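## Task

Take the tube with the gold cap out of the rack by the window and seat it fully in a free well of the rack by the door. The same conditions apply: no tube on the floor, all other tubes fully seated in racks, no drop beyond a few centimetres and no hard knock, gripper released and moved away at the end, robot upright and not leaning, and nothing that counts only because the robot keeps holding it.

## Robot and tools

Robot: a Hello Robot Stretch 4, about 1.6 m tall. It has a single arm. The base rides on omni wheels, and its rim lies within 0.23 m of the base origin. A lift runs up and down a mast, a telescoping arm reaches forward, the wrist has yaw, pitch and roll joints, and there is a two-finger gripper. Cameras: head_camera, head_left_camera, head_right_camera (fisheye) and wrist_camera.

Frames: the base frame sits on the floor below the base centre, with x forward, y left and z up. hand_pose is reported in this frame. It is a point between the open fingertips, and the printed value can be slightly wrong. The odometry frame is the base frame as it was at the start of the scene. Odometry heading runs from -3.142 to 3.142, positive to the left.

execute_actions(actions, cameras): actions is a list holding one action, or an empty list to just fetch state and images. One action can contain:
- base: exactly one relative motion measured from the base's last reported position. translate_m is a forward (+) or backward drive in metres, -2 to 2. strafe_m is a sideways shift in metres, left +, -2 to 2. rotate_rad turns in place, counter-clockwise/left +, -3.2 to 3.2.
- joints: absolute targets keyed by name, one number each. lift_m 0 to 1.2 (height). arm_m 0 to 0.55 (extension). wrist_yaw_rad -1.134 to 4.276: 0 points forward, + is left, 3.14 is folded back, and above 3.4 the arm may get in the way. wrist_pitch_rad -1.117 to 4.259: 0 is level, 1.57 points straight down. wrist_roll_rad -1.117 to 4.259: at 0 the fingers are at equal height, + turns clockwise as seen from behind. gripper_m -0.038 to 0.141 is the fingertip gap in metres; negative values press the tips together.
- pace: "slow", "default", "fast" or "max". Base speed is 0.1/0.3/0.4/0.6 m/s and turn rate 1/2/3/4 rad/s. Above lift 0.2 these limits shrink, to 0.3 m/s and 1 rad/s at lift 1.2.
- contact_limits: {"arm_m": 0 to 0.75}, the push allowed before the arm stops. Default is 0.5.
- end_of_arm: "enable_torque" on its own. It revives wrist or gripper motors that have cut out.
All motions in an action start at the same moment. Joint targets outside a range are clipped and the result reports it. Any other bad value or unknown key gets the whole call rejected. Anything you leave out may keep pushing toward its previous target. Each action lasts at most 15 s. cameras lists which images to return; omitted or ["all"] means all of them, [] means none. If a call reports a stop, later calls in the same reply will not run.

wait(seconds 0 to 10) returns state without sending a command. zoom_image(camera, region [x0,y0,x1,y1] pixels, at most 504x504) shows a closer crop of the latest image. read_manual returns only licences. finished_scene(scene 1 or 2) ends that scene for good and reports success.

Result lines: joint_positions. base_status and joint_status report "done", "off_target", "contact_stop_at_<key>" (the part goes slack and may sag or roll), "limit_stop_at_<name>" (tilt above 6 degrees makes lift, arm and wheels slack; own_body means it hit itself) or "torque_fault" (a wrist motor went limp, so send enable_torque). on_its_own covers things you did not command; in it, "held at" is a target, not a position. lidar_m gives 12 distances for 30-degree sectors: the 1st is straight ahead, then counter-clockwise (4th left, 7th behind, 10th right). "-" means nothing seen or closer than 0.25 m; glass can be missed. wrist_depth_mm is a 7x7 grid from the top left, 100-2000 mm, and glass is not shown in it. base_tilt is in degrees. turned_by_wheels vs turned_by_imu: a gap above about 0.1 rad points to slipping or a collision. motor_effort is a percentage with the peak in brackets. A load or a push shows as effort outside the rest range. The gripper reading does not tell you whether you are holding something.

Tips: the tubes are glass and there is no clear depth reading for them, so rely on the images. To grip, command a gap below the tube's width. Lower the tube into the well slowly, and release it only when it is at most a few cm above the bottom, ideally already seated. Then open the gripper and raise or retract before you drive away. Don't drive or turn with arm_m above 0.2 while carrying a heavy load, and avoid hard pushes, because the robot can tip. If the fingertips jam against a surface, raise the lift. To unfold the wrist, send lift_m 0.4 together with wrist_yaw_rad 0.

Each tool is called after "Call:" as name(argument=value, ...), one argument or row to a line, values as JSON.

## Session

Call:
execute_actions(
  actions=[],
)

Scene clock: 0.00 s.
base_odometry: x=+0.000 y=+0.000 heading=+0.000 (m, m, rad; odometry frame)
turned_by_wheels: +0.000 (rad since the last result)
turned_by_imu: +0.000 (rad since the last result)
base_tilt: forward=+0.5 right=-0.1 (deg)
lidar_m: 1.57 1.37 1.37 1.71 1.05 1.06 1.34 1.78 1.82 2.47 1.58 1.60
base_status: not commanded
joint_positions: lift_m=+0.238 arm_m=+0.002 wrist_yaw_rad=+3.227 wrist_pitch_rad=-0.013 wrist_roll_rad=-0.009 gripper_m=+0.057
joint_status: not commanded
motor_effort: lift_m=+20 arm_m=-1 wrist_yaw_rad=+1 wrist_pitch_rad=-6 wrist_roll_rad=+0 gripper_m=-3 wheel_0=+0 wheel_1=+0 wheel_2=+0 (%)
hand_pose: x=-0.1219 y=+0.0624 z=+0.4204 quat_wxyz=(-0.043, +0.007, -0.004, +0.999) (m; base frame)
wrist_depth_mm: - 125 133 - - 1618 960 / - 108 134 - 1983 1618 946 / - 114 135 - 1983 1618 931 / 138 136 202 - 1576 1118 931 / 223 - - - 1397 1138 960 / 224 1430 193 1499 198 1138 931 / 225 946 1008 110 1025 991 960
pictures: head_camera, head_left_camera, head_right_camera, wrist_camera
camera_calibration (this result's frames):
wrist_camera: T_world_to_cam=[[-0.0784906, 0.996653, 0.0228421, -0.0847463], [0.00342965, 0.0231827, -0.999725, 0.47322], [-0.996909, -0.0783907, -0.00523779, 0.110241], [0, 0, 0, 1]] pos_world=[0.101626, 0.082134, 0.475603]
Images, in order (width x height): head_camera 420x560, head_left_camera 420x672, head_right_camera 420x672, wrist_camera 616x392.

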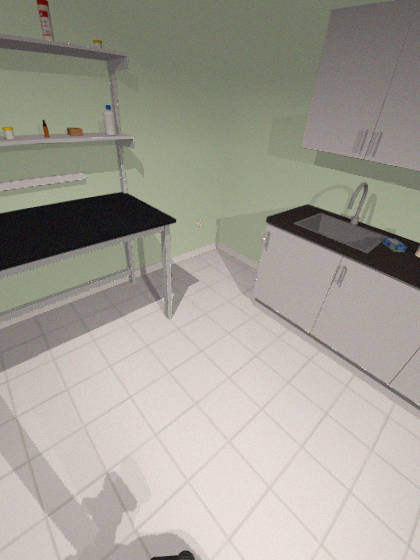

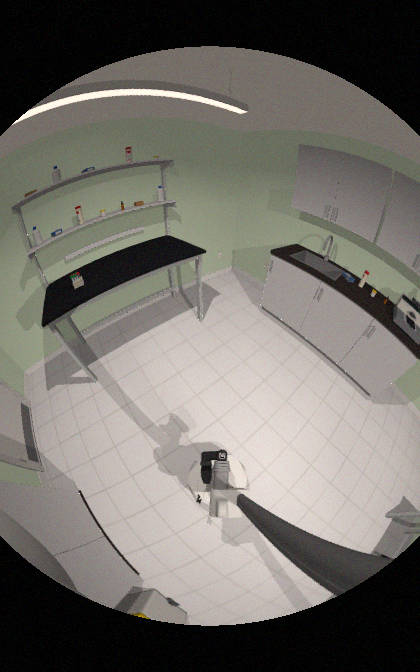

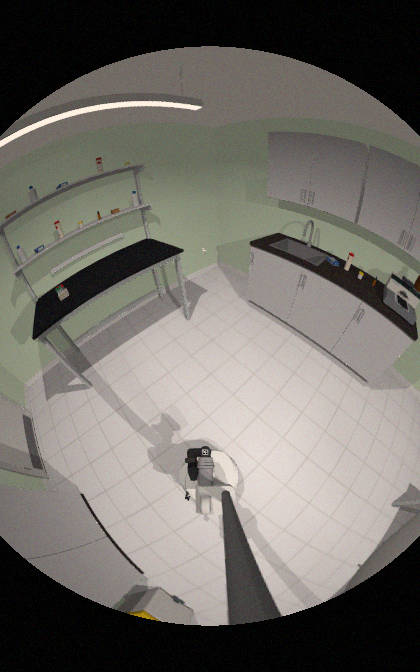

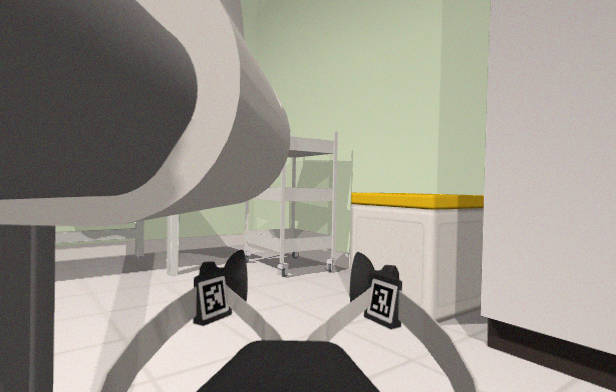

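Call:
execute_actions(
  actions=[
    {"base":{"rotate_rad":-2.35},"joints":{"lift_m":0.9,"wrist_yaw_rad":0.6,"wrist_pitch_rad":0.137}},
  ],
)

Scene clock: 7.03 s.
base_odometry: x=+0.000 y=+0.000 heading=-2.350 (m, m, rad; odometry frame)
turned_by_wheels: -2.350 (rad since the last result)
turned_by_imu: -2.348 (rad since the last result)
base_tilt: forward=+0.5 right=-0.1 (deg)
lidar_m: 1.78 1.92 1.61 1.57 1.72 1.40 1.39 1.98 1.07 1.03 1.15 1.82
base_status: done
joint_positions: lift_m=+0.900 arm_m=+0.002 wrist_yaw_rad=+0.600 wrist_pitch_rad=+0.139 wrist_roll_rad=-0.009 gripper_m=+0.057
joint_status: all done
motor_effort: lift_m=+23(23) arm_m=-1(1) wrist_yaw_rad=+0(10) wrist_pitch_rad=-5(3) wrist_roll_rad=+0(0) gripper_m=-2(1) wheel_0=+2(8) wheel_1=+1(6) wheel_2=+1(7) (%)
hand_pose: x=+0.4582 y=+0.0892 z=+1.0380 quat_wxyz=(+0.953, -0.025, +0.065, +0.295) (m; base frame)
wrist_depth_mm: 1863 - - - - - 1863 / 1921 - - - - - 1863 / 1921 - - - - - 1983 / 1983 - - - - - 1863 / - - - - - - 1430 / - - 194 - 198 - 1921 / 1661 1708 1808 110 1863 1863 1808
pictures: head_camera, head_left_camera, head_right_camera, wrist_camera
camera_calibration (this result's frames):
wrist_camera: T_world_to_cam=[[0.561548, -0.827105, 0.0236864, -0.211495], [-0.11653, -0.107392, -0.987364, 1.14181], [0.819198, 0.551692, -0.156688, -0.0372268], [0, 0, 0, 1]] pos_world=[0.282316, -0.0317691, 1.12656]
Images, in order (width x height): head_camera 420x560, head_left_camera 420x672, head_right_camera 420x672, wrist_camera 616x392.

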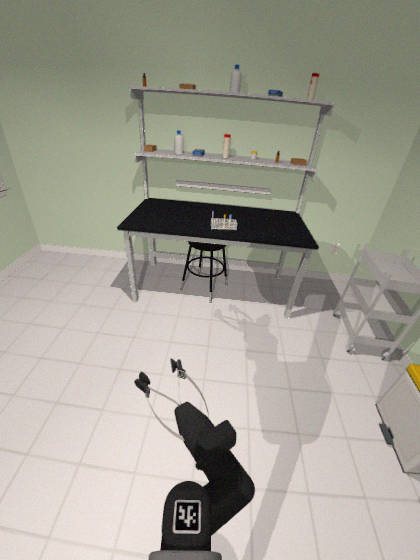

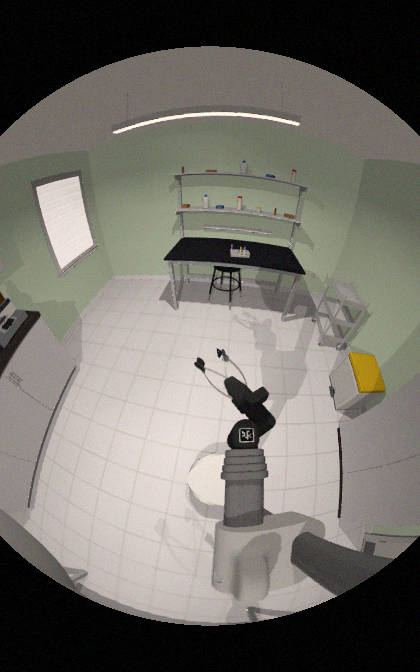

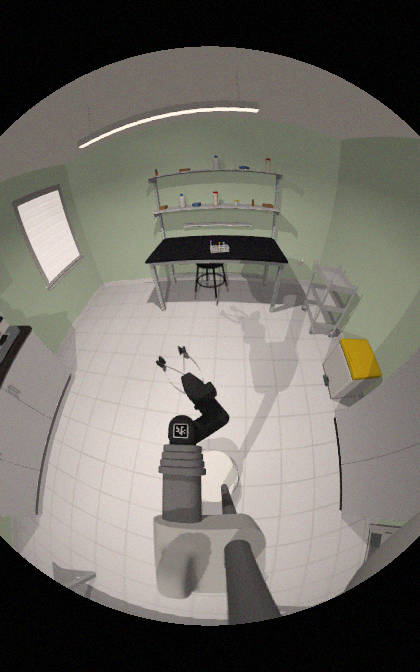

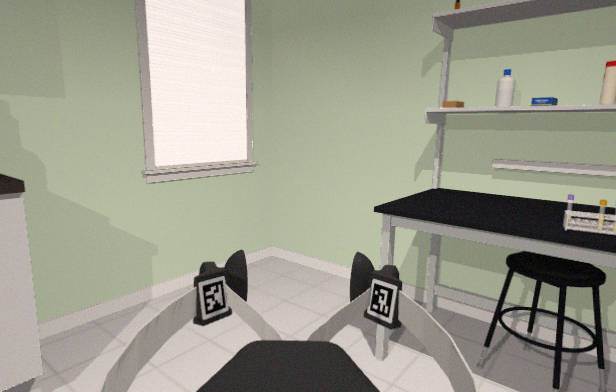

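Call:
execute_actions(
  actions=[
    {"base":{"translate_m":1.33},"joints":{"wrist_yaw_rad":0.017}},
  ],
  cameras=["head_camera","wrist_camera","head_left_camera"],
)

Call:
zoom_image(
  camera="head_camera",
  region=[200, 270, 340, 410],
)

Scene clock: 19.37 s.
base_odometry: x=-0.934 y=-0.947 heading=-2.350 (m, m, rad; odometry frame)
turned_by_wheels: +0.000 (rad since the last result)
turned_by_imu: +0.000 (rad since the last result)
base_tilt: forward=+0.5 right=-0.1 (deg)
lidar_m: 0.48 0.51 0.78 1.74 1.60 2.36 3.39 1.57 1.27 1.22 0.64 0.49
base_status: done
joint_positions: lift_m=+0.900 arm_m=+0.002 wrist_yaw_rad=+0.017 wrist_pitch_rad=+0.139 wrist_roll_rad=-0.009 gripper_m=+0.057
joint_status: all done
motor_effort: lift_m=+21(23) arm_m=-1(1) wrist_yaw_rad=+0(7) wrist_pitch_rad=-7(5) wrist_roll_rad=+0(0) gripper_m=-3(0) wheel_0=+1(5) wheel_1=+0(5) wheel_2=+2(10) (%)
hand_pose: x=+0.4602 y=-0.0825 z=+1.0381 quat_wxyz=(+0.998, -0.005, +0.069, +0.009) (m; base frame)
wrist_depth_mm: 1042 1008 1008 991 960 931 931 / 878 1042 831 991 976 946 917 / 1118 1098 1042 1008 1025 991 960 / 1138 1098 1060 1060 1025 991 991 / 1160 1078 1078 1078 1042 1042 1008 / 750 750 194 768 198 778 798 / 580 554 585 110 504 574 603
pictures: head_camera, head_left_camera, wrist_camera
camera_calibration (this result's frames):
wrist_camera: T_world_to_cam=[[0.0135151, -0.999628, 0.0236866, -0.116684], [-0.156428, -0.0255109, -0.98736, 1.14885], [0.987597, 0.00963899, -0.156715, -0.0663109], [0, 0, 0, 1]] pos_world=[0.246778, -0.0866929, 1.1267]
Images, in order (width x height): head_camera 420x560, head_left_camera 420x672, wrist_camera 616x392.

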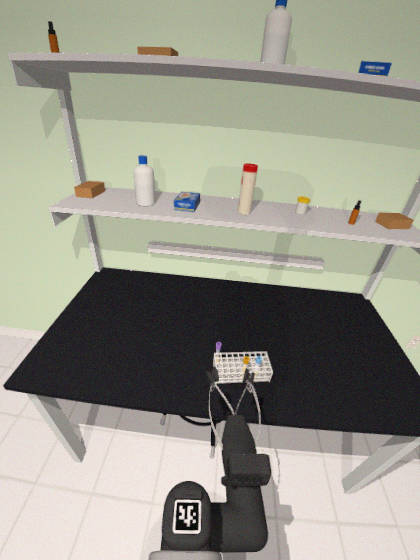

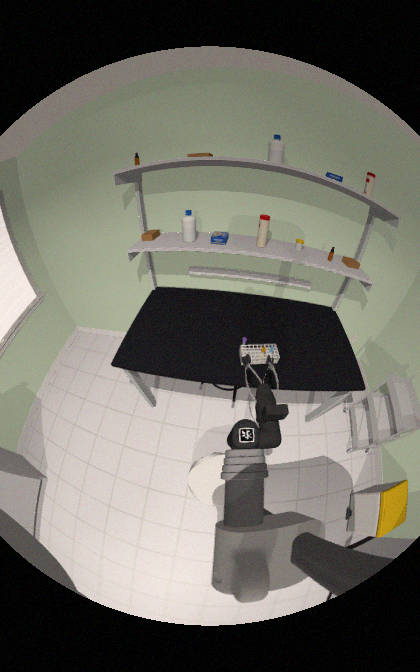

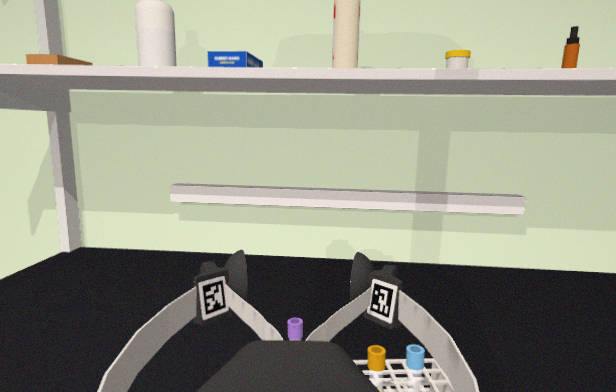

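Region (200, 270, 340, 410) of head_camera's 420x560 image, scaled by 3.600, with more detail than that image has.

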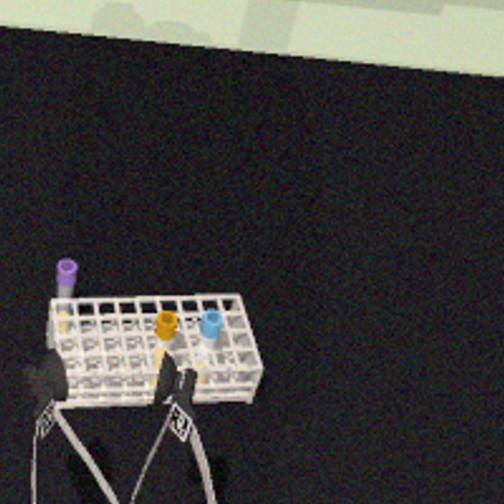

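Call:
execute_actions(
  actions=[
    {"base":{"strafe_m":0.09},"joints":{"wrist_yaw_rad":-0.7,"arm_m":0.297,"lift_m":0.81,"gripper_m":0.045}},
  ],
  cameras=["head_camera","wrist_camera","head_right_camera"],
)

Call:
zoom_image(
  camera="head_camera",
  region=[230, 310, 330, 410],
)

Scene clock: 45.97 s.
base_odometry: x=-0.870 y=-1.010 heading=-2.350 (m, m, rad; odometry frame)
turned_by_wheels: +0.000 (rad since the last result)
turned_by_imu: +0.001 (rad since the last result)
base_tilt: forward=+0.5 right=-0.1 (deg)
lidar_m: 0.49 0.54 2.00 1.72 1.51 2.20 3.37 1.69 1.37 1.29 0.65 0.50
base_status: done
joint_positions: lift_m=+0.810 arm_m=+0.296 wrist_yaw_rad=-0.700 wrist_pitch_rad=+0.139 wrist_roll_rad=-0.009 gripper_m=+0.045
joint_status: all done
motor_effort: lift_m=+18(19) arm_m=+5(7) wrist_yaw_rad=+0(7) wrist_pitch_rad=-7(6) wrist_roll_rad=+0(0) gripper_m=-1(3) wheel_0=+1(8) wheel_1=-1(9) wheel_2=+0(2) (%)
hand_pose: x=+0.6292 y=-0.2509 z=+0.9484 quat_wxyz=(+0.937, +0.020, +0.067, -0.342) (m; base frame)
wrist_depth_mm: 647 707 715 683 768 1366 1464 / 661 741 854 976 1078 1464 1464 / 661 741 854 1008 1182 1499 1499 / 676 759 891 1042 1281 1618 1464 / 691 768 809 820 831 854 1464 / 554 559 190 569 195 585 597 / 427 394 433 110 424 430 455
pictures: head_camera, head_right_camera, wrist_camera
camera_calibration (this result's frames):
wrist_camera: T_world_to_cam=[[-0.646715, -0.762364, 0.0236872, 0.189736], [-0.13473, 0.0836145, -0.987348, 1.09612], [0.750738, -0.641724, -0.156788, -0.259958], [0, 0, 0, 1]] pos_world=[0.465546, -0.113825, 1.037]
Images, in order (width x height): head_camera 420x560, head_right_camera 420x672, wrist_camera 616x392.

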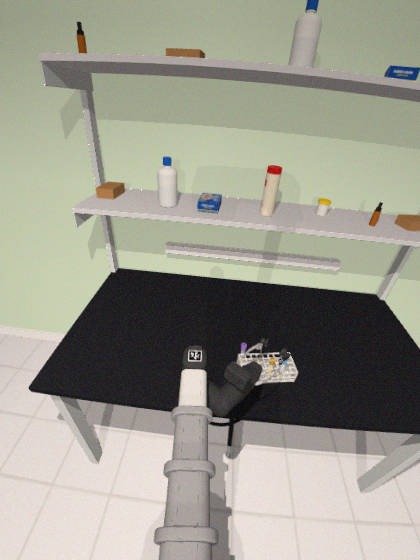

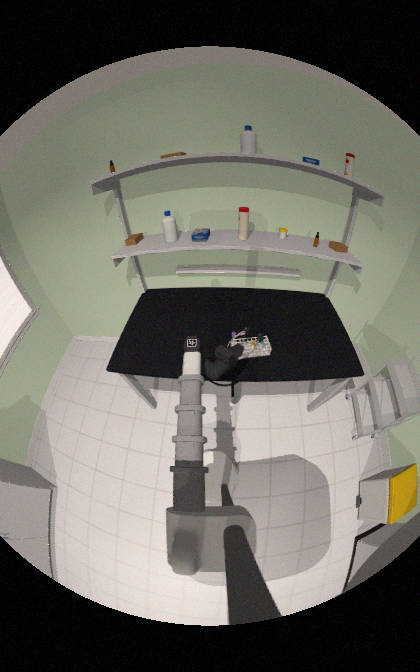

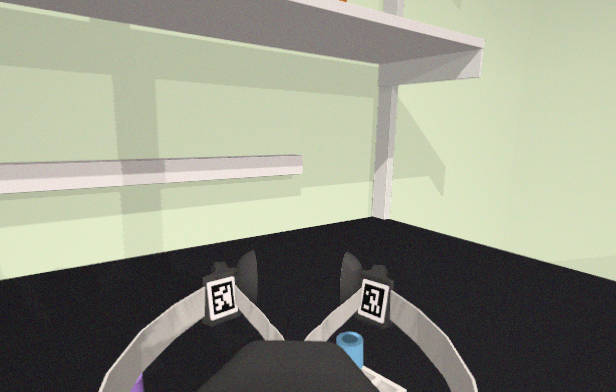

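Region (230, 310, 330, 410) of head_camera's 420x560 image, scaled by 5.040, with more detail than that image has.

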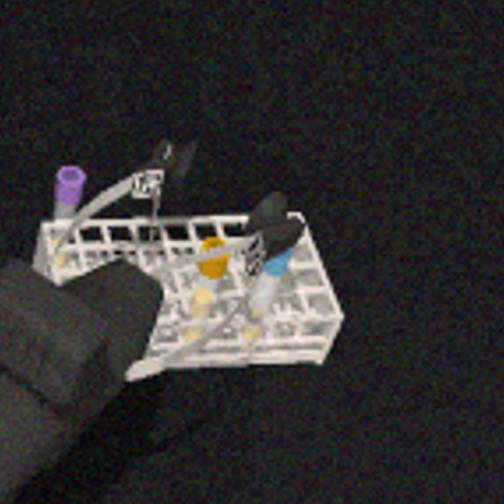

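Call:
execute_actions(
  actions=[
    {"joints":{"lift_m":0.785},"pace":"slow"},
  ],
  cameras=["head_camera","wrist_camera"],
)

Call:
zoom_image(
  camera="head_camera",
  region=[230, 310, 330, 410],
)

Scene clock: 67.83 s.
base_odometry: x=-0.870 y=-1.010 heading=-2.350 (m, m, rad; odometry frame)
turned_by_wheels: +0.000 (rad since the last result)
turned_by_imu: +0.001 (rad since the last result)
base_tilt: forward=+0.5 right=-0.1 (deg)
lidar_m: 0.48 0.51 1.98 1.74 1.51 2.20 3.38 1.67 1.35 1.30 0.65 0.50
base_status: not commanded
joint_positions: lift_m=+0.785 arm_m=+0.296 wrist_yaw_rad=-0.700 wrist_pitch_rad=+0.139 wrist_roll_rad=-0.009 gripper_m=+0.045
joint_status: all done
motor_effort: lift_m=+17(17) arm_m=+5(6) wrist_yaw_rad=+0(0) wrist_pitch_rad=-5(5) wrist_roll_rad=+0(1) gripper_m=-3(1) wheel_0=+1(1) wheel_1=-1(1) wheel_2=+0(0) (%)
hand_pose: x=+0.6292 y=-0.2509 z=+0.9235 quat_wxyz=(+0.937, +0.020, +0.067, -0.342) (m; base frame)
wrist_depth_mm: 654 715 788 788 788 1366 1464 / 661 750 854 991 1098 1464 1464 / 654 741 831 1025 1205 1537 1464 / 676 778 891 1025 1229 1618 1499 / 683 732 732 750 759 768 1430 / 504 508 191 512 195 530 544 / 387 216 392 110 338 389 413
pictures: head_camera, wrist_camera
camera_calibration (this result's frames):
wrist_camera: T_world_to_cam=[[-0.646715, -0.762364, 0.023687, 0.190328], [-0.13473, 0.0836146, -0.987348, 1.07147], [0.750738, -0.641724, -0.156788, -0.263873], [0, 0, 0, 1]] pos_world=[0.465547, -0.113825, 1.01203]
Images, in order (width x height): head_camera 420x560, wrist_camera 616x392.

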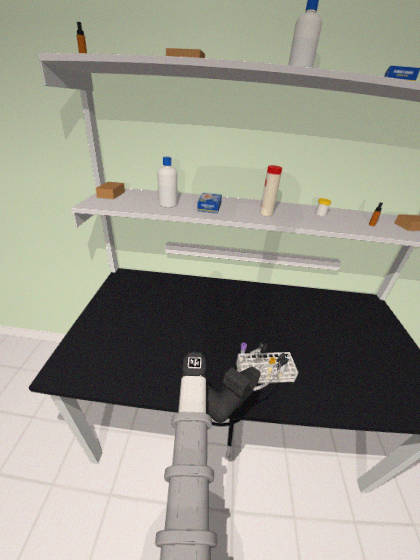

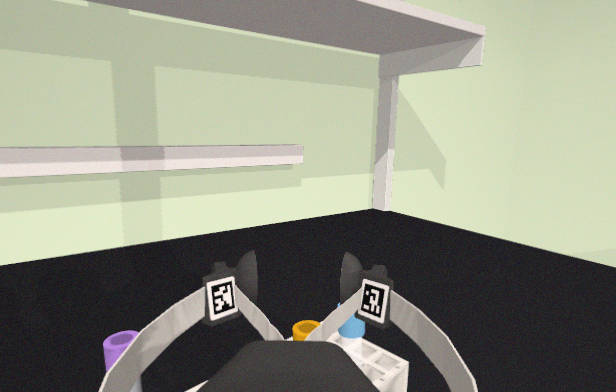

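Region (230, 310, 330, 410) of head_camera's 420x560 image, scaled by 5.040, with more detail than that image has.

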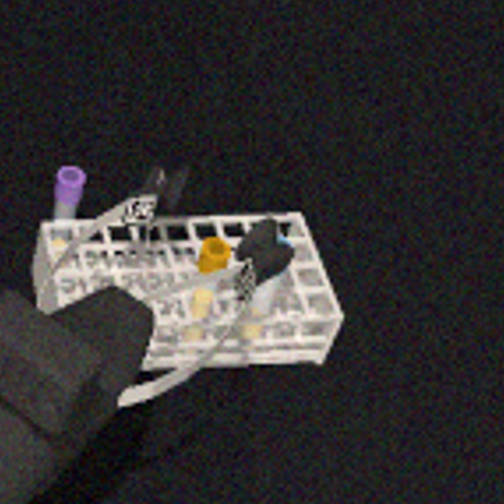

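Call:
execute_actions(
  actions=[
    {"base":{"strafe_m":-0.005},"joints":{"arm_m":0.292,"gripper_m":0.022},"pace":"slow"},
  ],
  cameras=["wrist_camera"],
)

Call:
execute_actions(
  actions=[
    {"joints":{"lift_m":0.768},"pace":"slow"},
  ],
  cameras=["head_camera","wrist_camera"],
)

Call:
zoom_image(
  camera="head_camera",
  region=[230, 310, 330, 410],
)

Scene clock: 83.10 s.
base_odometry: x=-0.874 y=-1.006 heading=-2.350 (m, m, rad; odometry frame)
turned_by_wheels: +0.000 (rad since the last result)
turned_by_imu: +0.001 (rad since the last result)
base_tilt: forward=+0.5 right=-0.1 (deg)
lidar_m: 0.49 0.52 1.99 1.74 1.52 2.19 3.38 1.67 1.37 1.28 0.63 0.50
base_status: done
joint_positions: lift_m=+0.785 arm_m=+0.293 wrist_yaw_rad=-0.700 wrist_pitch_rad=+0.139 wrist_roll_rad=-0.009 gripper_m=+0.022
joint_status: all done
motor_effort: lift_m=+17(17) arm_m=-6(5) wrist_yaw_rad=+0(1) wrist_pitch_rad=-5(6) wrist_roll_rad=+1(0) gripper_m=-1(4) wheel_0=+1(4) wheel_1=-1(2) wheel_2=+0(1) (%)
hand_pose: x=+0.6262 y=-0.2509 z=+0.9235 quat_wxyz=(+0.937, +0.020, +0.067, -0.342) (m; base frame)
wrist_depth_mm: 654 715 788 798 788 1366 1499 / 668 750 854 976 1098 1397 1499 / 654 741 854 991 1205 1464 1464 / 683 768 891 1042 1229 1618 1499 / 676 723 732 750 759 768 1397 / 500 508 187 213 462 535 535 / 389 211 394 110 330 407 410
pictures: wrist_camera
camera_calibration (this result's frames):
wrist_camera: T_world_to_cam=[[-0.646715, -0.762364, 0.0236872, 0.188389], [-0.134731, 0.0836145, -0.987348, 1.07107], [0.750738, -0.641724, -0.156788, -0.261623], [0, 0, 0, 1]] pos_world=[0.46255, -0.113825, 1.01203]
Images, in order (width x height): wrist_camera 616x392.

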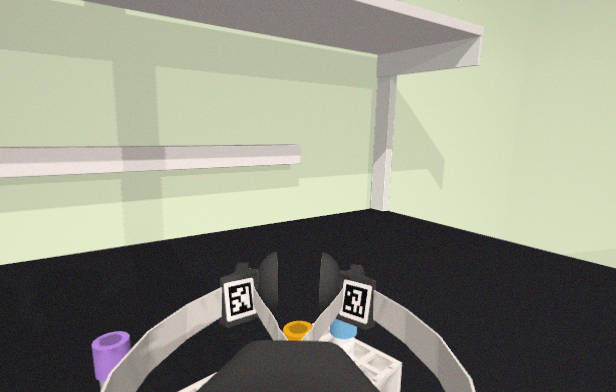

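Scene clock: 83.97 s.
base_odometry: x=-0.874 y=-1.006 heading=-2.350 (m, m, rad; odometry frame)
turned_by_wheels: +0.000 (rad since the last result)
turned_by_imu: +0.000 (rad since the last result)
base_tilt: forward=+0.6 right=-0.1 (deg)
lidar_m: 0.48 0.53 2.00 1.74 1.51 2.21 3.39 1.69 1.37 1.29 0.64 0.50
base_status: not commanded
joint_positions: lift_m=+0.768 arm_m=+0.293 wrist_yaw_rad=-0.700 wrist_pitch_rad=+0.139 wrist_roll_rad=-0.009 gripper_m=+0.022
joint_status: all done
motor_effort: lift_m=+17(17) arm_m=-6(6) wrist_yaw_rad=+1(0) wrist_pitch_rad=-5(4) wrist_roll_rad=-1(0) gripper_m=-6(3) wheel_0=+1(1) wheel_1=-1(1) wheel_2=-1(0) (%)
hand_pose: x=+0.6262 y=-0.2509 z=+0.9065 quat_wxyz=(+0.937, +0.020, +0.067, -0.342) (m; base frame)
wrist_depth_mm: 661 723 798 878 842 1366 1464 / 668 750 842 976 1098 1464 1464 / 647 732 831 1008 1229 1537 1499 / 691 778 891 1025 1160 1618 1499 / 661 676 683 699 707 715 741 / 469 473 188 213 322 492 500 / 359 211 347 110 310 377 379
pictures: head_camera, wrist_camera
camera_calibration (this result's frames):
wrist_camera: T_world_to_cam=[[-0.646715, -0.762364, 0.0236872, 0.188792], [-0.13473, 0.0836145, -0.987348, 1.05427], [0.750738, -0.641724, -0.156788, -0.264289], [0, 0, 0, 1]] pos_world=[0.462549, -0.113825, 0.995027]
Images, in order (width x height): head_camera 420x560, wrist_camera 616x392.

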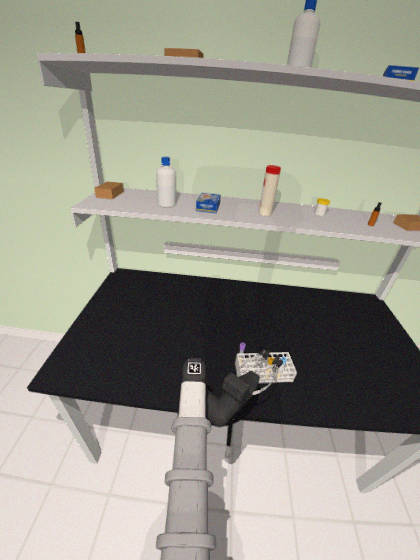

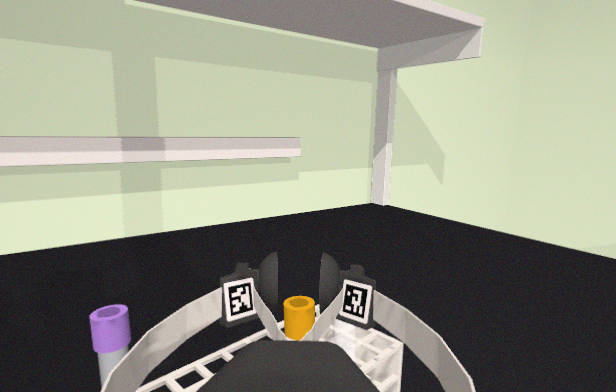

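Region (230, 310, 330, 410) of head_camera's 420x560 image, scaled by 5.040, with more detail than that image has.

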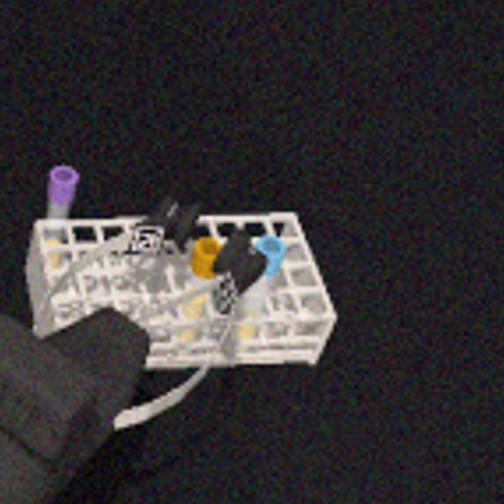

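Call:
execute_actions(
  actions=[
    {"joints":{"lift_m":0.761},"pace":"slow"},
  ],
  cameras=[],
)

Call:
execute_actions(
  actions=[
    {"joints":{"gripper_m":-0.008},"pace":"slow"},
  ],
  cameras=["head_camera","wrist_camera"],
)

Call:
zoom_image(
  camera="head_camera",
  region=[230, 310, 330, 410],
)

Scene clock: 92.47 s.
base_odometry: x=-0.874 y=-1.006 heading=-2.350 (m, m, rad; odometry frame)
turned_by_wheels: +0.000 (rad since the last result)
turned_by_imu: +0.001 (rad since the last result)
base_tilt: forward=+0.5 right=-0.1 (deg)
lidar_m: 0.49 0.53 1.99 1.73 1.51 2.21 3.38 1.66 1.37 1.28 0.66 0.49
base_status: not commanded
joint_positions: lift_m=+0.761 arm_m=+0.293 wrist_yaw_rad=-0.700 wrist_pitch_rad=+0.139 wrist_roll_rad=-0.009 gripper_m=+0.022
joint_status: all done
motor_effort: lift_m=+17(17) arm_m=-6(6) wrist_yaw_rad=+0(0) wrist_pitch_rad=-4(4) wrist_roll_rad=+0(0) gripper_m=+0(1) wheel_0=+1(1) wheel_1=-1(1) wheel_2=+0(0) (%)
hand_pose: x=+0.6262 y=-0.2509 z=+0.8995 quat_wxyz=(+0.937, +0.020, +0.067, -0.342) (m; base frame)
wrist_depth_mm: 654 723 809 891 866 1397 1464 / 668 759 854 976 1118 1430 1464 / 661 741 842 1025 1205 1499 1464 / 691 788 891 1008 1205 1618 1499 / 640 647 654 676 683 699 707 / 452 433 187 213 309 480 488 / 351 243 273 110 307 364 370
pictures: none
No camera images: the call's "cameras" was empty. Leave "cameras" out to get every camera's image.

Scene clock: 93.87 s.
base_odometry: x=-0.874 y=-1.006 heading=-2.350 (m, m, rad; odometry frame)
turned_by_wheels: +0.000 (rad since the last result)
turned_by_imu: +0.000 (rad since the last result)
base_tilt: forward=+0.5 right=-0.1 (deg)
lidar_m: 0.48 0.54 2.01 1.70 1.51 2.21 3.39 1.66 1.37 1.29 0.64 0.49
base_status: not commanded
joint_positions: lift_m=+0.761 arm_m=+0.293 wrist_yaw_rad=-0.700 wrist_pitch_rad=+0.139 wrist_roll_rad=-0.009 gripper_m=-0.008
joint_status: all done
motor_effort: lift_m=+18(17) arm_m=-6(6) wrist_yaw_rad=+1(0) wrist_pitch_rad=-5(7) wrist_roll_rad=+0(0) gripper_m=-13(12) wheel_0=+1(1) wheel_1=-1(1) wheel_2=+0(0) (%)
hand_pose: x=+0.6262 y=-0.2509 z=+0.8995 quat_wxyz=(+0.937, +0.020, +0.067, -0.342) (m; base frame)
wrist_depth_mm: 647 732 809 904 878 1430 1464 / 676 741 854 991 1118 1464 1464 / 654 741 842 1042 1229 1537 1464 / 683 778 891 1025 1182 1618 1499 / 640 647 661 676 683 707 715 / 455 220 186 219 185 477 484 / 351 208 324 110 309 349 368
pictures: head_camera, wrist_camera
camera_calibration (this result's frames):
wrist_camera: T_world_to_cam=[[-0.646715, -0.762364, 0.0236872, 0.188957], [-0.13473, 0.0836144, -0.987348, 1.04737], [0.750738, -0.641724, -0.156788, -0.265386], [0, 0, 0, 1]] pos_world=[0.462549, -0.113825, 0.988031]
Images, in order (width x height): head_camera 420x560, wrist_camera 616x392.

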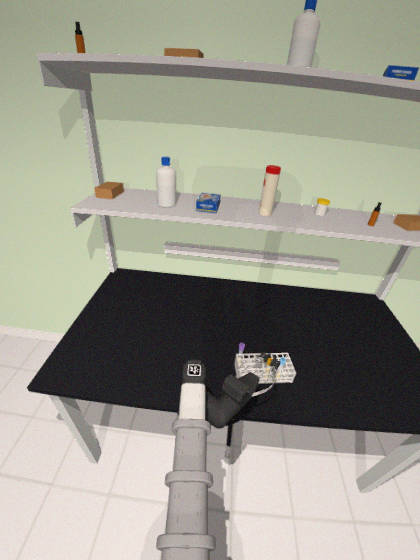

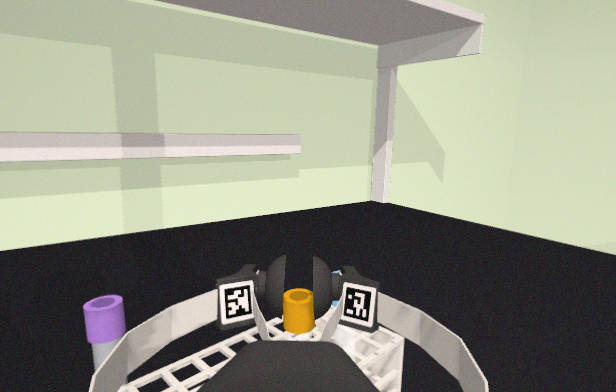

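Region (230, 310, 330, 410) of head_camera's 420x560 image, scaled by 5.040, with more detail than that image has.

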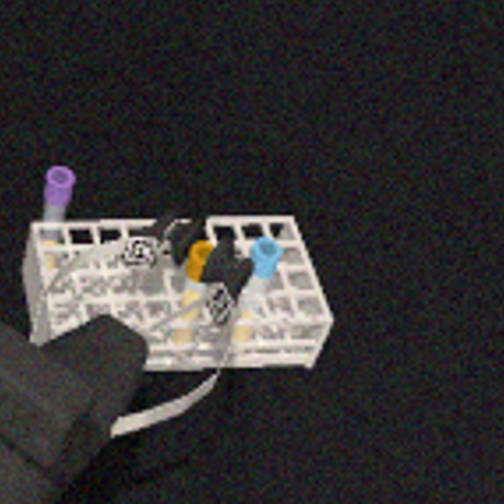

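Call:
execute_actions(
  actions=[
    {"joints":{"lift_m":0.9},"pace":"slow"},
  ],
  cameras=["wrist_camera"],
)

Call:
execute_actions(
  actions=[
    {"base":{"translate_m":-0.5},"joints":{"gripper_m":-0.025,"arm_m":0.005,"wrist_yaw_rad":0.617}},
  ],
  cameras=["head_camera","wrist_camera"],
)

Call:
zoom_image(
  camera="head_camera",
  region=[100, 220, 340, 460],
)

Scene clock: 102.60 s.
base_odometry: x=-0.874 y=-1.006 heading=-2.350 (m, m, rad; odometry frame)
turned_by_wheels: +0.000 (rad since the last result)
turned_by_imu: +0.002 (rad since the last result)
base_tilt: forward=+0.6 right=-0.1 (deg)
lidar_m: 0.48 0.52 2.01 1.75 1.51 2.19 3.37 1.66 1.36 1.28 0.65 0.49
base_status: not commanded
joint_positions: lift_m=+0.900 arm_m=+0.293 wrist_yaw_rad=-0.700 wrist_pitch_rad=+0.139 wrist_roll_rad=-0.009 gripper_m=-0.008
joint_status: all done
motor_effort: lift_m=+23(25) arm_m=-6(6) wrist_yaw_rad=+0(0) wrist_pitch_rad=-5(4) wrist_roll_rad=+1(0) gripper_m=-14(9) wheel_0=+1(1) wheel_1=-1(1) wheel_2=+0(0) (%)
hand_pose: x=+0.6262 y=-0.2509 z=+1.0380 quat_wxyz=(+0.937, +0.020, +0.067, -0.342) (m; base frame)
wrist_depth_mm: 415 492 798 946 1098 1397 1464 / 654 723 798 788 991 1430 1464 / 668 759 878 1008 1160 1499 1464 / 683 750 866 1060 1255 1576 1537 / 707 788 904 1008 1138 1661 1537 / 707 750 185 219 183 778 1430 / 574 530 574 110 591 569 609
pictures: wrist_camera
camera_calibration (this result's frames):
wrist_camera: T_world_to_cam=[[-0.646714, -0.762365, 0.0236872, 0.185675], [-0.134757, 0.0836368, -0.987343, 1.18413], [0.750734, -0.64172, -0.156823, -0.243629], [0, 0, 0, 1]] pos_world=[0.462548, -0.113826, 1.12654]
Images, in order (width x height): wrist_camera 616x392.

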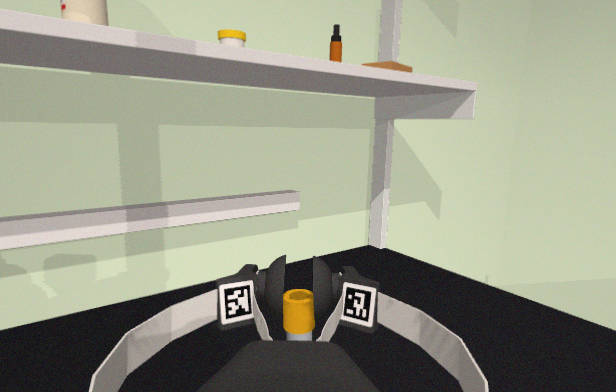

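Scene clock: 105.73 s.
base_odometry: x=-0.523 y=-0.651 heading=-2.350 (m, m, rad; odometry frame)
turned_by_wheels: +0.000 (rad since the last result)
turned_by_imu: +0.001 (rad since the last result)
base_tilt: forward=+0.6 right=-0.1 (deg)
lidar_m: 0.98 1.05 2.08 1.44 1.54 2.28 2.32 1.60 1.30 1.28 1.29 1.01
base_status: done
joint_positions: lift_m=+0.900 arm_m=+0.006 wrist_yaw_rad=+0.617 wrist_pitch_rad=+0.139 wrist_roll_rad=-0.009 gripper_m=-0.025
joint_status: all done
motor_effort: lift_m=+23(23) arm_m=-6(5) wrist_yaw_rad=+2(7) wrist_pitch_rad=-7(7) wrist_roll_rad=+0(0) gripper_m=-16(12) wheel_0=-1(7) wheel_1=+0(3) wheel_2=-2(7) (%)
hand_pose: x=+0.4605 y=+0.0940 z=+1.0379 quat_wxyz=(+0.950, -0.025, +0.065, +0.303) (m; base frame)
wrist_depth_mm: 1756 1921 - 1863 1537 1366 1205 / 1756 - - 1921 1618 1366 1229 / 1756 - - 1921 1618 1397 1205 / 1808 - - 1983 1661 1430 1229 / 1808 - - 1863 1138 1138 1160 / 1863 - 183 215 181 778 778 / 1808 1661 1808 110 1708 715 676
pictures: head_camera, wrist_camera
camera_calibration (this result's frames):
wrist_camera: T_world_to_cam=[[0.575235, -0.817645, 0.0236865, -0.216089], [-0.115035, -0.109532, -0.987304, 1.14195], [0.809859, 0.565208, -0.157064, -0.0383374], [0, 0, 0, 1]] pos_world=[0.286714, -0.0299359, 1.12655]
Images, in order (width x height): head_camera 420x560, wrist_camera 616x392.

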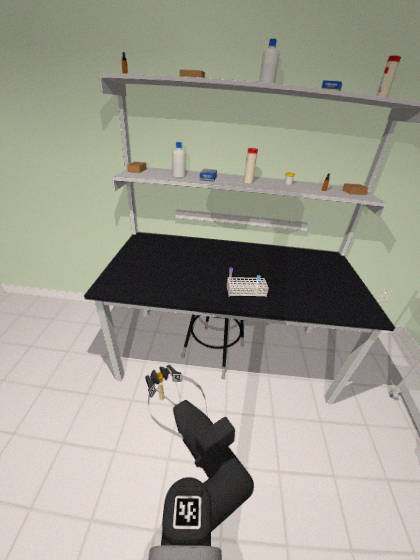

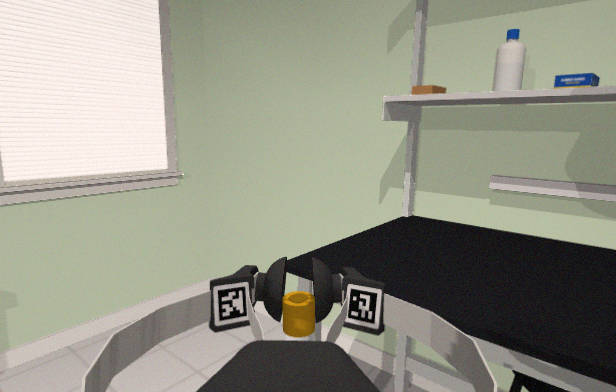

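Region (100, 220, 340, 460) of head_camera's 420x560 image, scaled by 2.100, with more detail than that image has.

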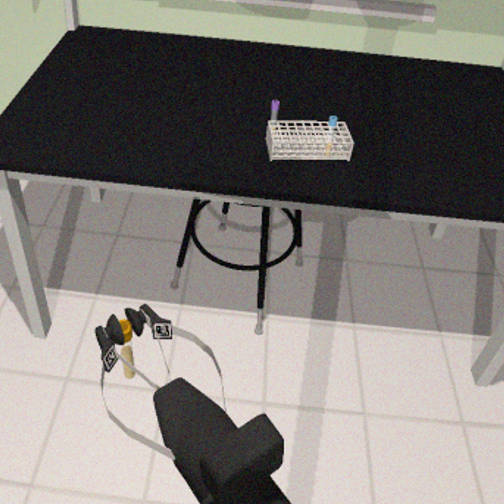

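Call:
execute_actions(
  actions=[
    {"base":{"rotate_rad":-2.9}},
  ],
  cameras=["head_camera"],
)

Scene clock: 114.53 s.
base_odometry: x=-0.523 y=-0.650 heading=+1.034 (m, m, rad; odometry frame)
turned_by_wheels: -2.900 (rad since the last result)
turned_by_imu: -2.898 (rad since the last result)
base_tilt: forward=+0.6 right=-0.1 (deg)
lidar_m: 2.21 1.36 1.28 1.30 1.09 0.98 0.98 2.19 1.45 1.44 1.78 2.19
base_status: done
joint_positions: lift_m=+0.900 arm_m=+0.006 wrist_yaw_rad=+0.617 wrist_pitch_rad=+0.139 wrist_roll_rad=-0.009 gripper_m=-0.025
joint_status: not commanded
motor_effort: lift_m=+22(23) arm_m=-6(6) wrist_yaw_rad=+1(0) wrist_pitch_rad=-6(6) wrist_roll_rad=+0(0) gripper_m=-15(15) wheel_0=+1(6) wheel_1=-1(7) wheel_2=+1(8) (%)
hand_pose: x=+0.4605 y=+0.0940 z=+1.0379 quat_wxyz=(+0.950, -0.025, +0.065, +0.303) (m; base frame)
wrist_depth_mm: 1281 1042 1182 1366 - - - / 1308 1060 1229 1397 - - - / 1308 1098 1182 1430 - - - / 1366 1118 1255 1499 - - - / 1397 1138 1281 1499 - - - / 1430 1118 183 216 181 - - / 1464 1182 1308 110 1863 1756 1808
pictures: head_camera
Images, in order (width x height): head_camera 420x560.

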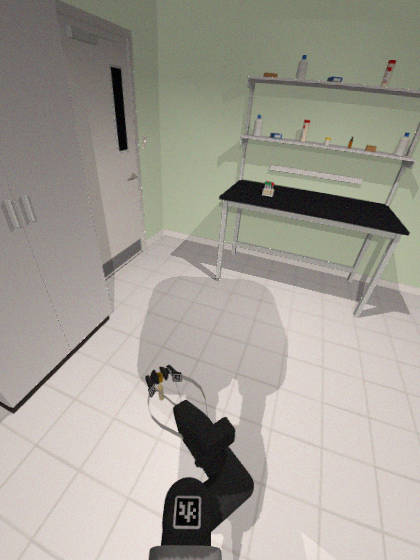

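Call:
execute_actions(
  actions=[
    {"base":{"rotate_rad":-0.27}},
  ],
  cameras=[],
)

Call:
execute_actions(
  actions=[
    {"base":{"translate_m":1.9},"pace":"fast"},
  ],
  cameras=["head_camera"],
)

Call:
zoom_image(
  camera="head_camera",
  region=[120, 270, 260, 410],
)

Scene clock: 123.23 s.
base_odometry: x=-0.523 y=-0.650 heading=+0.764 (m, m, rad; odometry frame)
turned_by_wheels: -0.270 (rad since the last result)
turned_by_imu: -0.269 (rad since the last result)
base_tilt: forward=+0.5 right=+0.0 (deg)
lidar_m: 2.18 1.61 1.31 1.28 1.29 1.01 0.98 1.06 2.08 1.43 1.53 2.25
base_status: done
joint_positions: lift_m=+0.900 arm_m=+0.006 wrist_yaw_rad=+0.617 wrist_pitch_rad=+0.139 wrist_roll_rad=-0.009 gripper_m=-0.025
joint_status: not commanded
motor_effort: lift_m=+23(23) arm_m=-6(6) wrist_yaw_rad=+1(1) wrist_pitch_rad=-7(6) wrist_roll_rad=-1(0) gripper_m=-13(14) wheel_0=+0(5) wheel_1=+1(6) wheel_2=+0(5) (%)
hand_pose: x=+0.4605 y=+0.0940 z=+1.0379 quat_wxyz=(+0.950, -0.025, +0.065, +0.303) (m; base frame)
wrist_depth_mm: 1042 1205 1464 - - - - / 1042 1255 1499 - - - - / 1060 1255 1576 - - - - / 1098 1281 1576 - - - 1863 / 1118 1281 1537 - - - - / 1138 1255 182 215 181 - - / 1160 1281 1661 110 1863 1756 1921
pictures: none
No camera images: the call's "cameras" was empty. Leave "cameras" out to get every camera's image.

Scene clock: 129.67 s.
base_odometry: x=+0.850 y=+0.664 heading=+0.764 (m, m, rad; odometry frame)
turned_by_wheels: +0.000 (rad since the last result)
turned_by_imu: -0.001 (rad since the last result)
base_tilt: forward=+0.6 right=-0.1 (deg)
lidar_m: 0.30 0.35 0.49 1.49 1.23 1.68 3.58 2.11 1.63 0.96 0.43 0.33
base_status: done
joint_positions: lift_m=+0.900 arm_m=+0.006 wrist_yaw_rad=+0.617 wrist_pitch_rad=+0.139 wrist_roll_rad=-0.009 gripper_m=-0.025
joint_status: not commanded
motor_effort: lift_m=+23(23) arm_m=-6(6) wrist_yaw_rad=+1(1) wrist_pitch_rad=-7(5) wrist_roll_rad=+0(0) gripper_m=-18(13) wheel_0=-1(6) wheel_1=+0(5) wheel_2=+1(13) (%)
hand_pose: x=+0.4605 y=+0.0940 z=+1.0382 quat_wxyz=(+0.950, -0.025, +0.065, +0.303) (m; base frame)
wrist_depth_mm: 1281 1430 1229 809 831 741 661 / 1308 1537 1281 1042 866 759 683 / 1336 1576 1366 1078 891 768 654 / 1336 1618 1366 1118 878 788 699 / 1397 1618 627 640 394 597 661 / 430 436 183 213 181 421 452 / 332 306 336 110 334 317 347
pictures: head_camera
Images, in order (width x height): head_camera 420x560.

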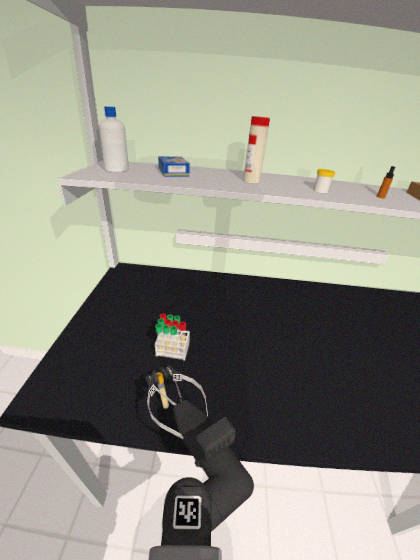

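Region (120, 270, 260, 410) of head_camera's 420x560 image, scaled by 3.600, with more detail than that image has.

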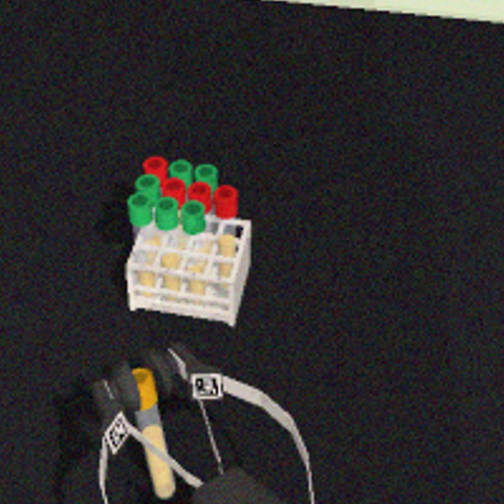

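Call:
execute_actions(
  actions=[
    {"joints":{"lift_m":1.04},"pace":"slow"},
  ],
)

Call:
zoom_image(
  camera="head_camera",
  region=[110, 290, 230, 410],
)

Call:
zoom_image(
  camera="head_left_camera",
  region=[160, 300, 250, 390],
)

Scene clock: 137.77 s.
base_odometry: x=+0.850 y=+0.664 heading=+0.764 (m, m, rad; odometry frame)
turned_by_wheels: +0.000 (rad since the last result)
turned_by_imu: +0.002 (rad since the last result)
base_tilt: forward=+0.5 right=-0.1 (deg)
lidar_m: 0.31 0.35 0.50 1.50 1.22 1.67 3.56 2.12 1.63 0.95 0.41 0.32
base_status: not commanded
joint_positions: lift_m=+1.040 arm_m=+0.006 wrist_yaw_rad=+0.617 wrist_pitch_rad=+0.139 wrist_roll_rad=-0.009 gripper_m=-0.025
joint_status: all done
motor_effort: lift_m=+23(26) arm_m=-6(5) wrist_yaw_rad=+0(1) wrist_pitch_rad=-5(5) wrist_roll_rad=+0(0) gripper_m=-14(14) wheel_0=-1(1) wheel_1=+0(0) wheel_2=+1(1) (%)
hand_pose: x=+0.4605 y=+0.0940 z=+1.1780 quat_wxyz=(+0.950, -0.025, +0.065, +0.303) (m; base frame)
wrist_depth_mm: 1281 1464 1205 1008 676 554 462 / 1336 1537 1281 723 842 741 661 / 1308 1576 1336 1060 904 778 691 / 1336 1576 1366 1098 931 778 683 / 1366 1618 1397 1078 917 798 691 / 1397 1576 183 215 181 750 707 / 1464 512 564 110 375 530 580
pictures: head_camera, head_left_camera, head_right_camera, wrist_camera
camera_calibration (this result's frames):
wrist_camera: T_world_to_cam=[[0.575359, -0.817558, 0.0236894, -0.219424], [-0.114763, -0.109374, -0.987353, 1.28016], [0.80981, 0.565364, -0.156755, -0.0167118], [0, 0, 0, 1]] pos_world=[0.286696, -0.0299271, 1.26655]
Images, in order (width x height): head_camera 420x560, head_left_camera 420x672, head_right_camera 420x672, wrist_camera 616x392.

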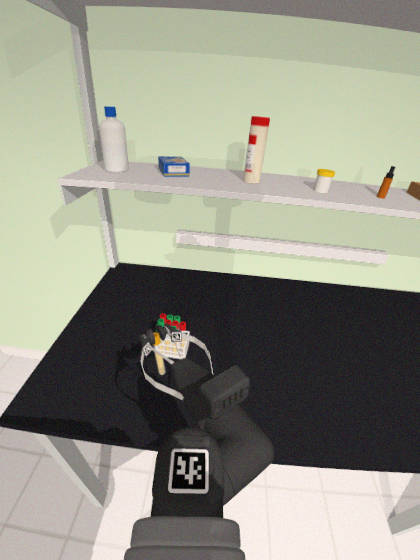

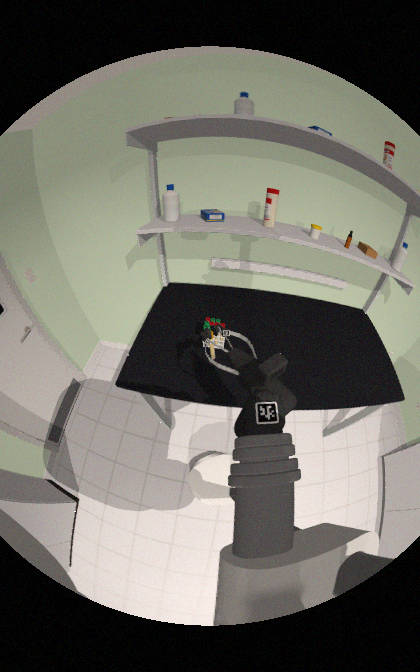

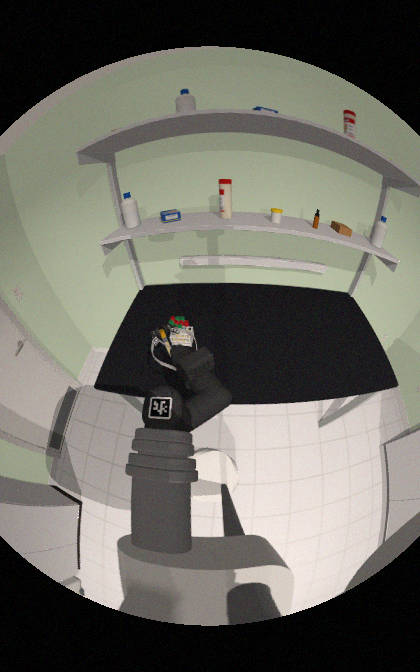

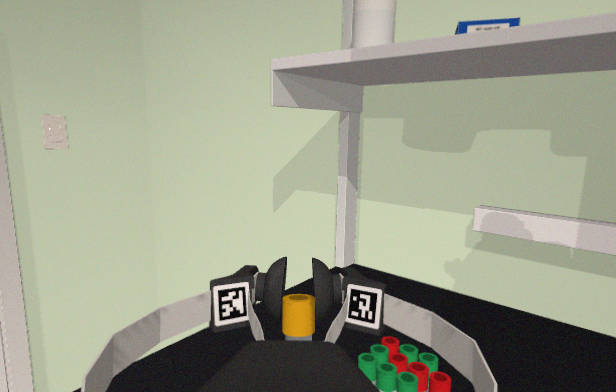

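Region (110, 290, 230, 410) of head_camera's 420x560 image, scaled by 4.200, with more detail than that image has.

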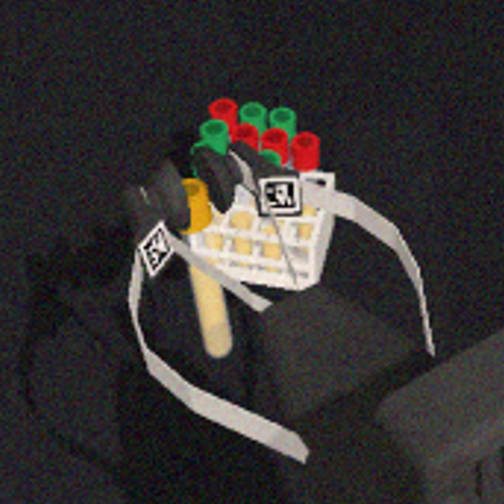

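Region (160, 300, 250, 390) of head_left_camera's 420x672 image, scaled by 5.600, with more detail than that image has.

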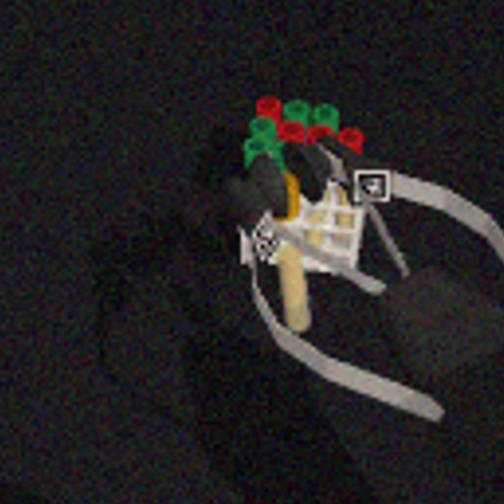

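Call:
zoom_image(
  camera="wrist_camera",
  region=[250, 250, 350, 350],
)

Region (250, 250, 350, 350) of wrist_camera's 616x392 image, scaled by 5.040.

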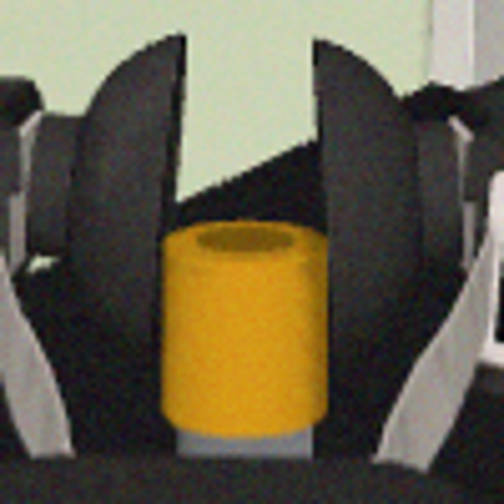

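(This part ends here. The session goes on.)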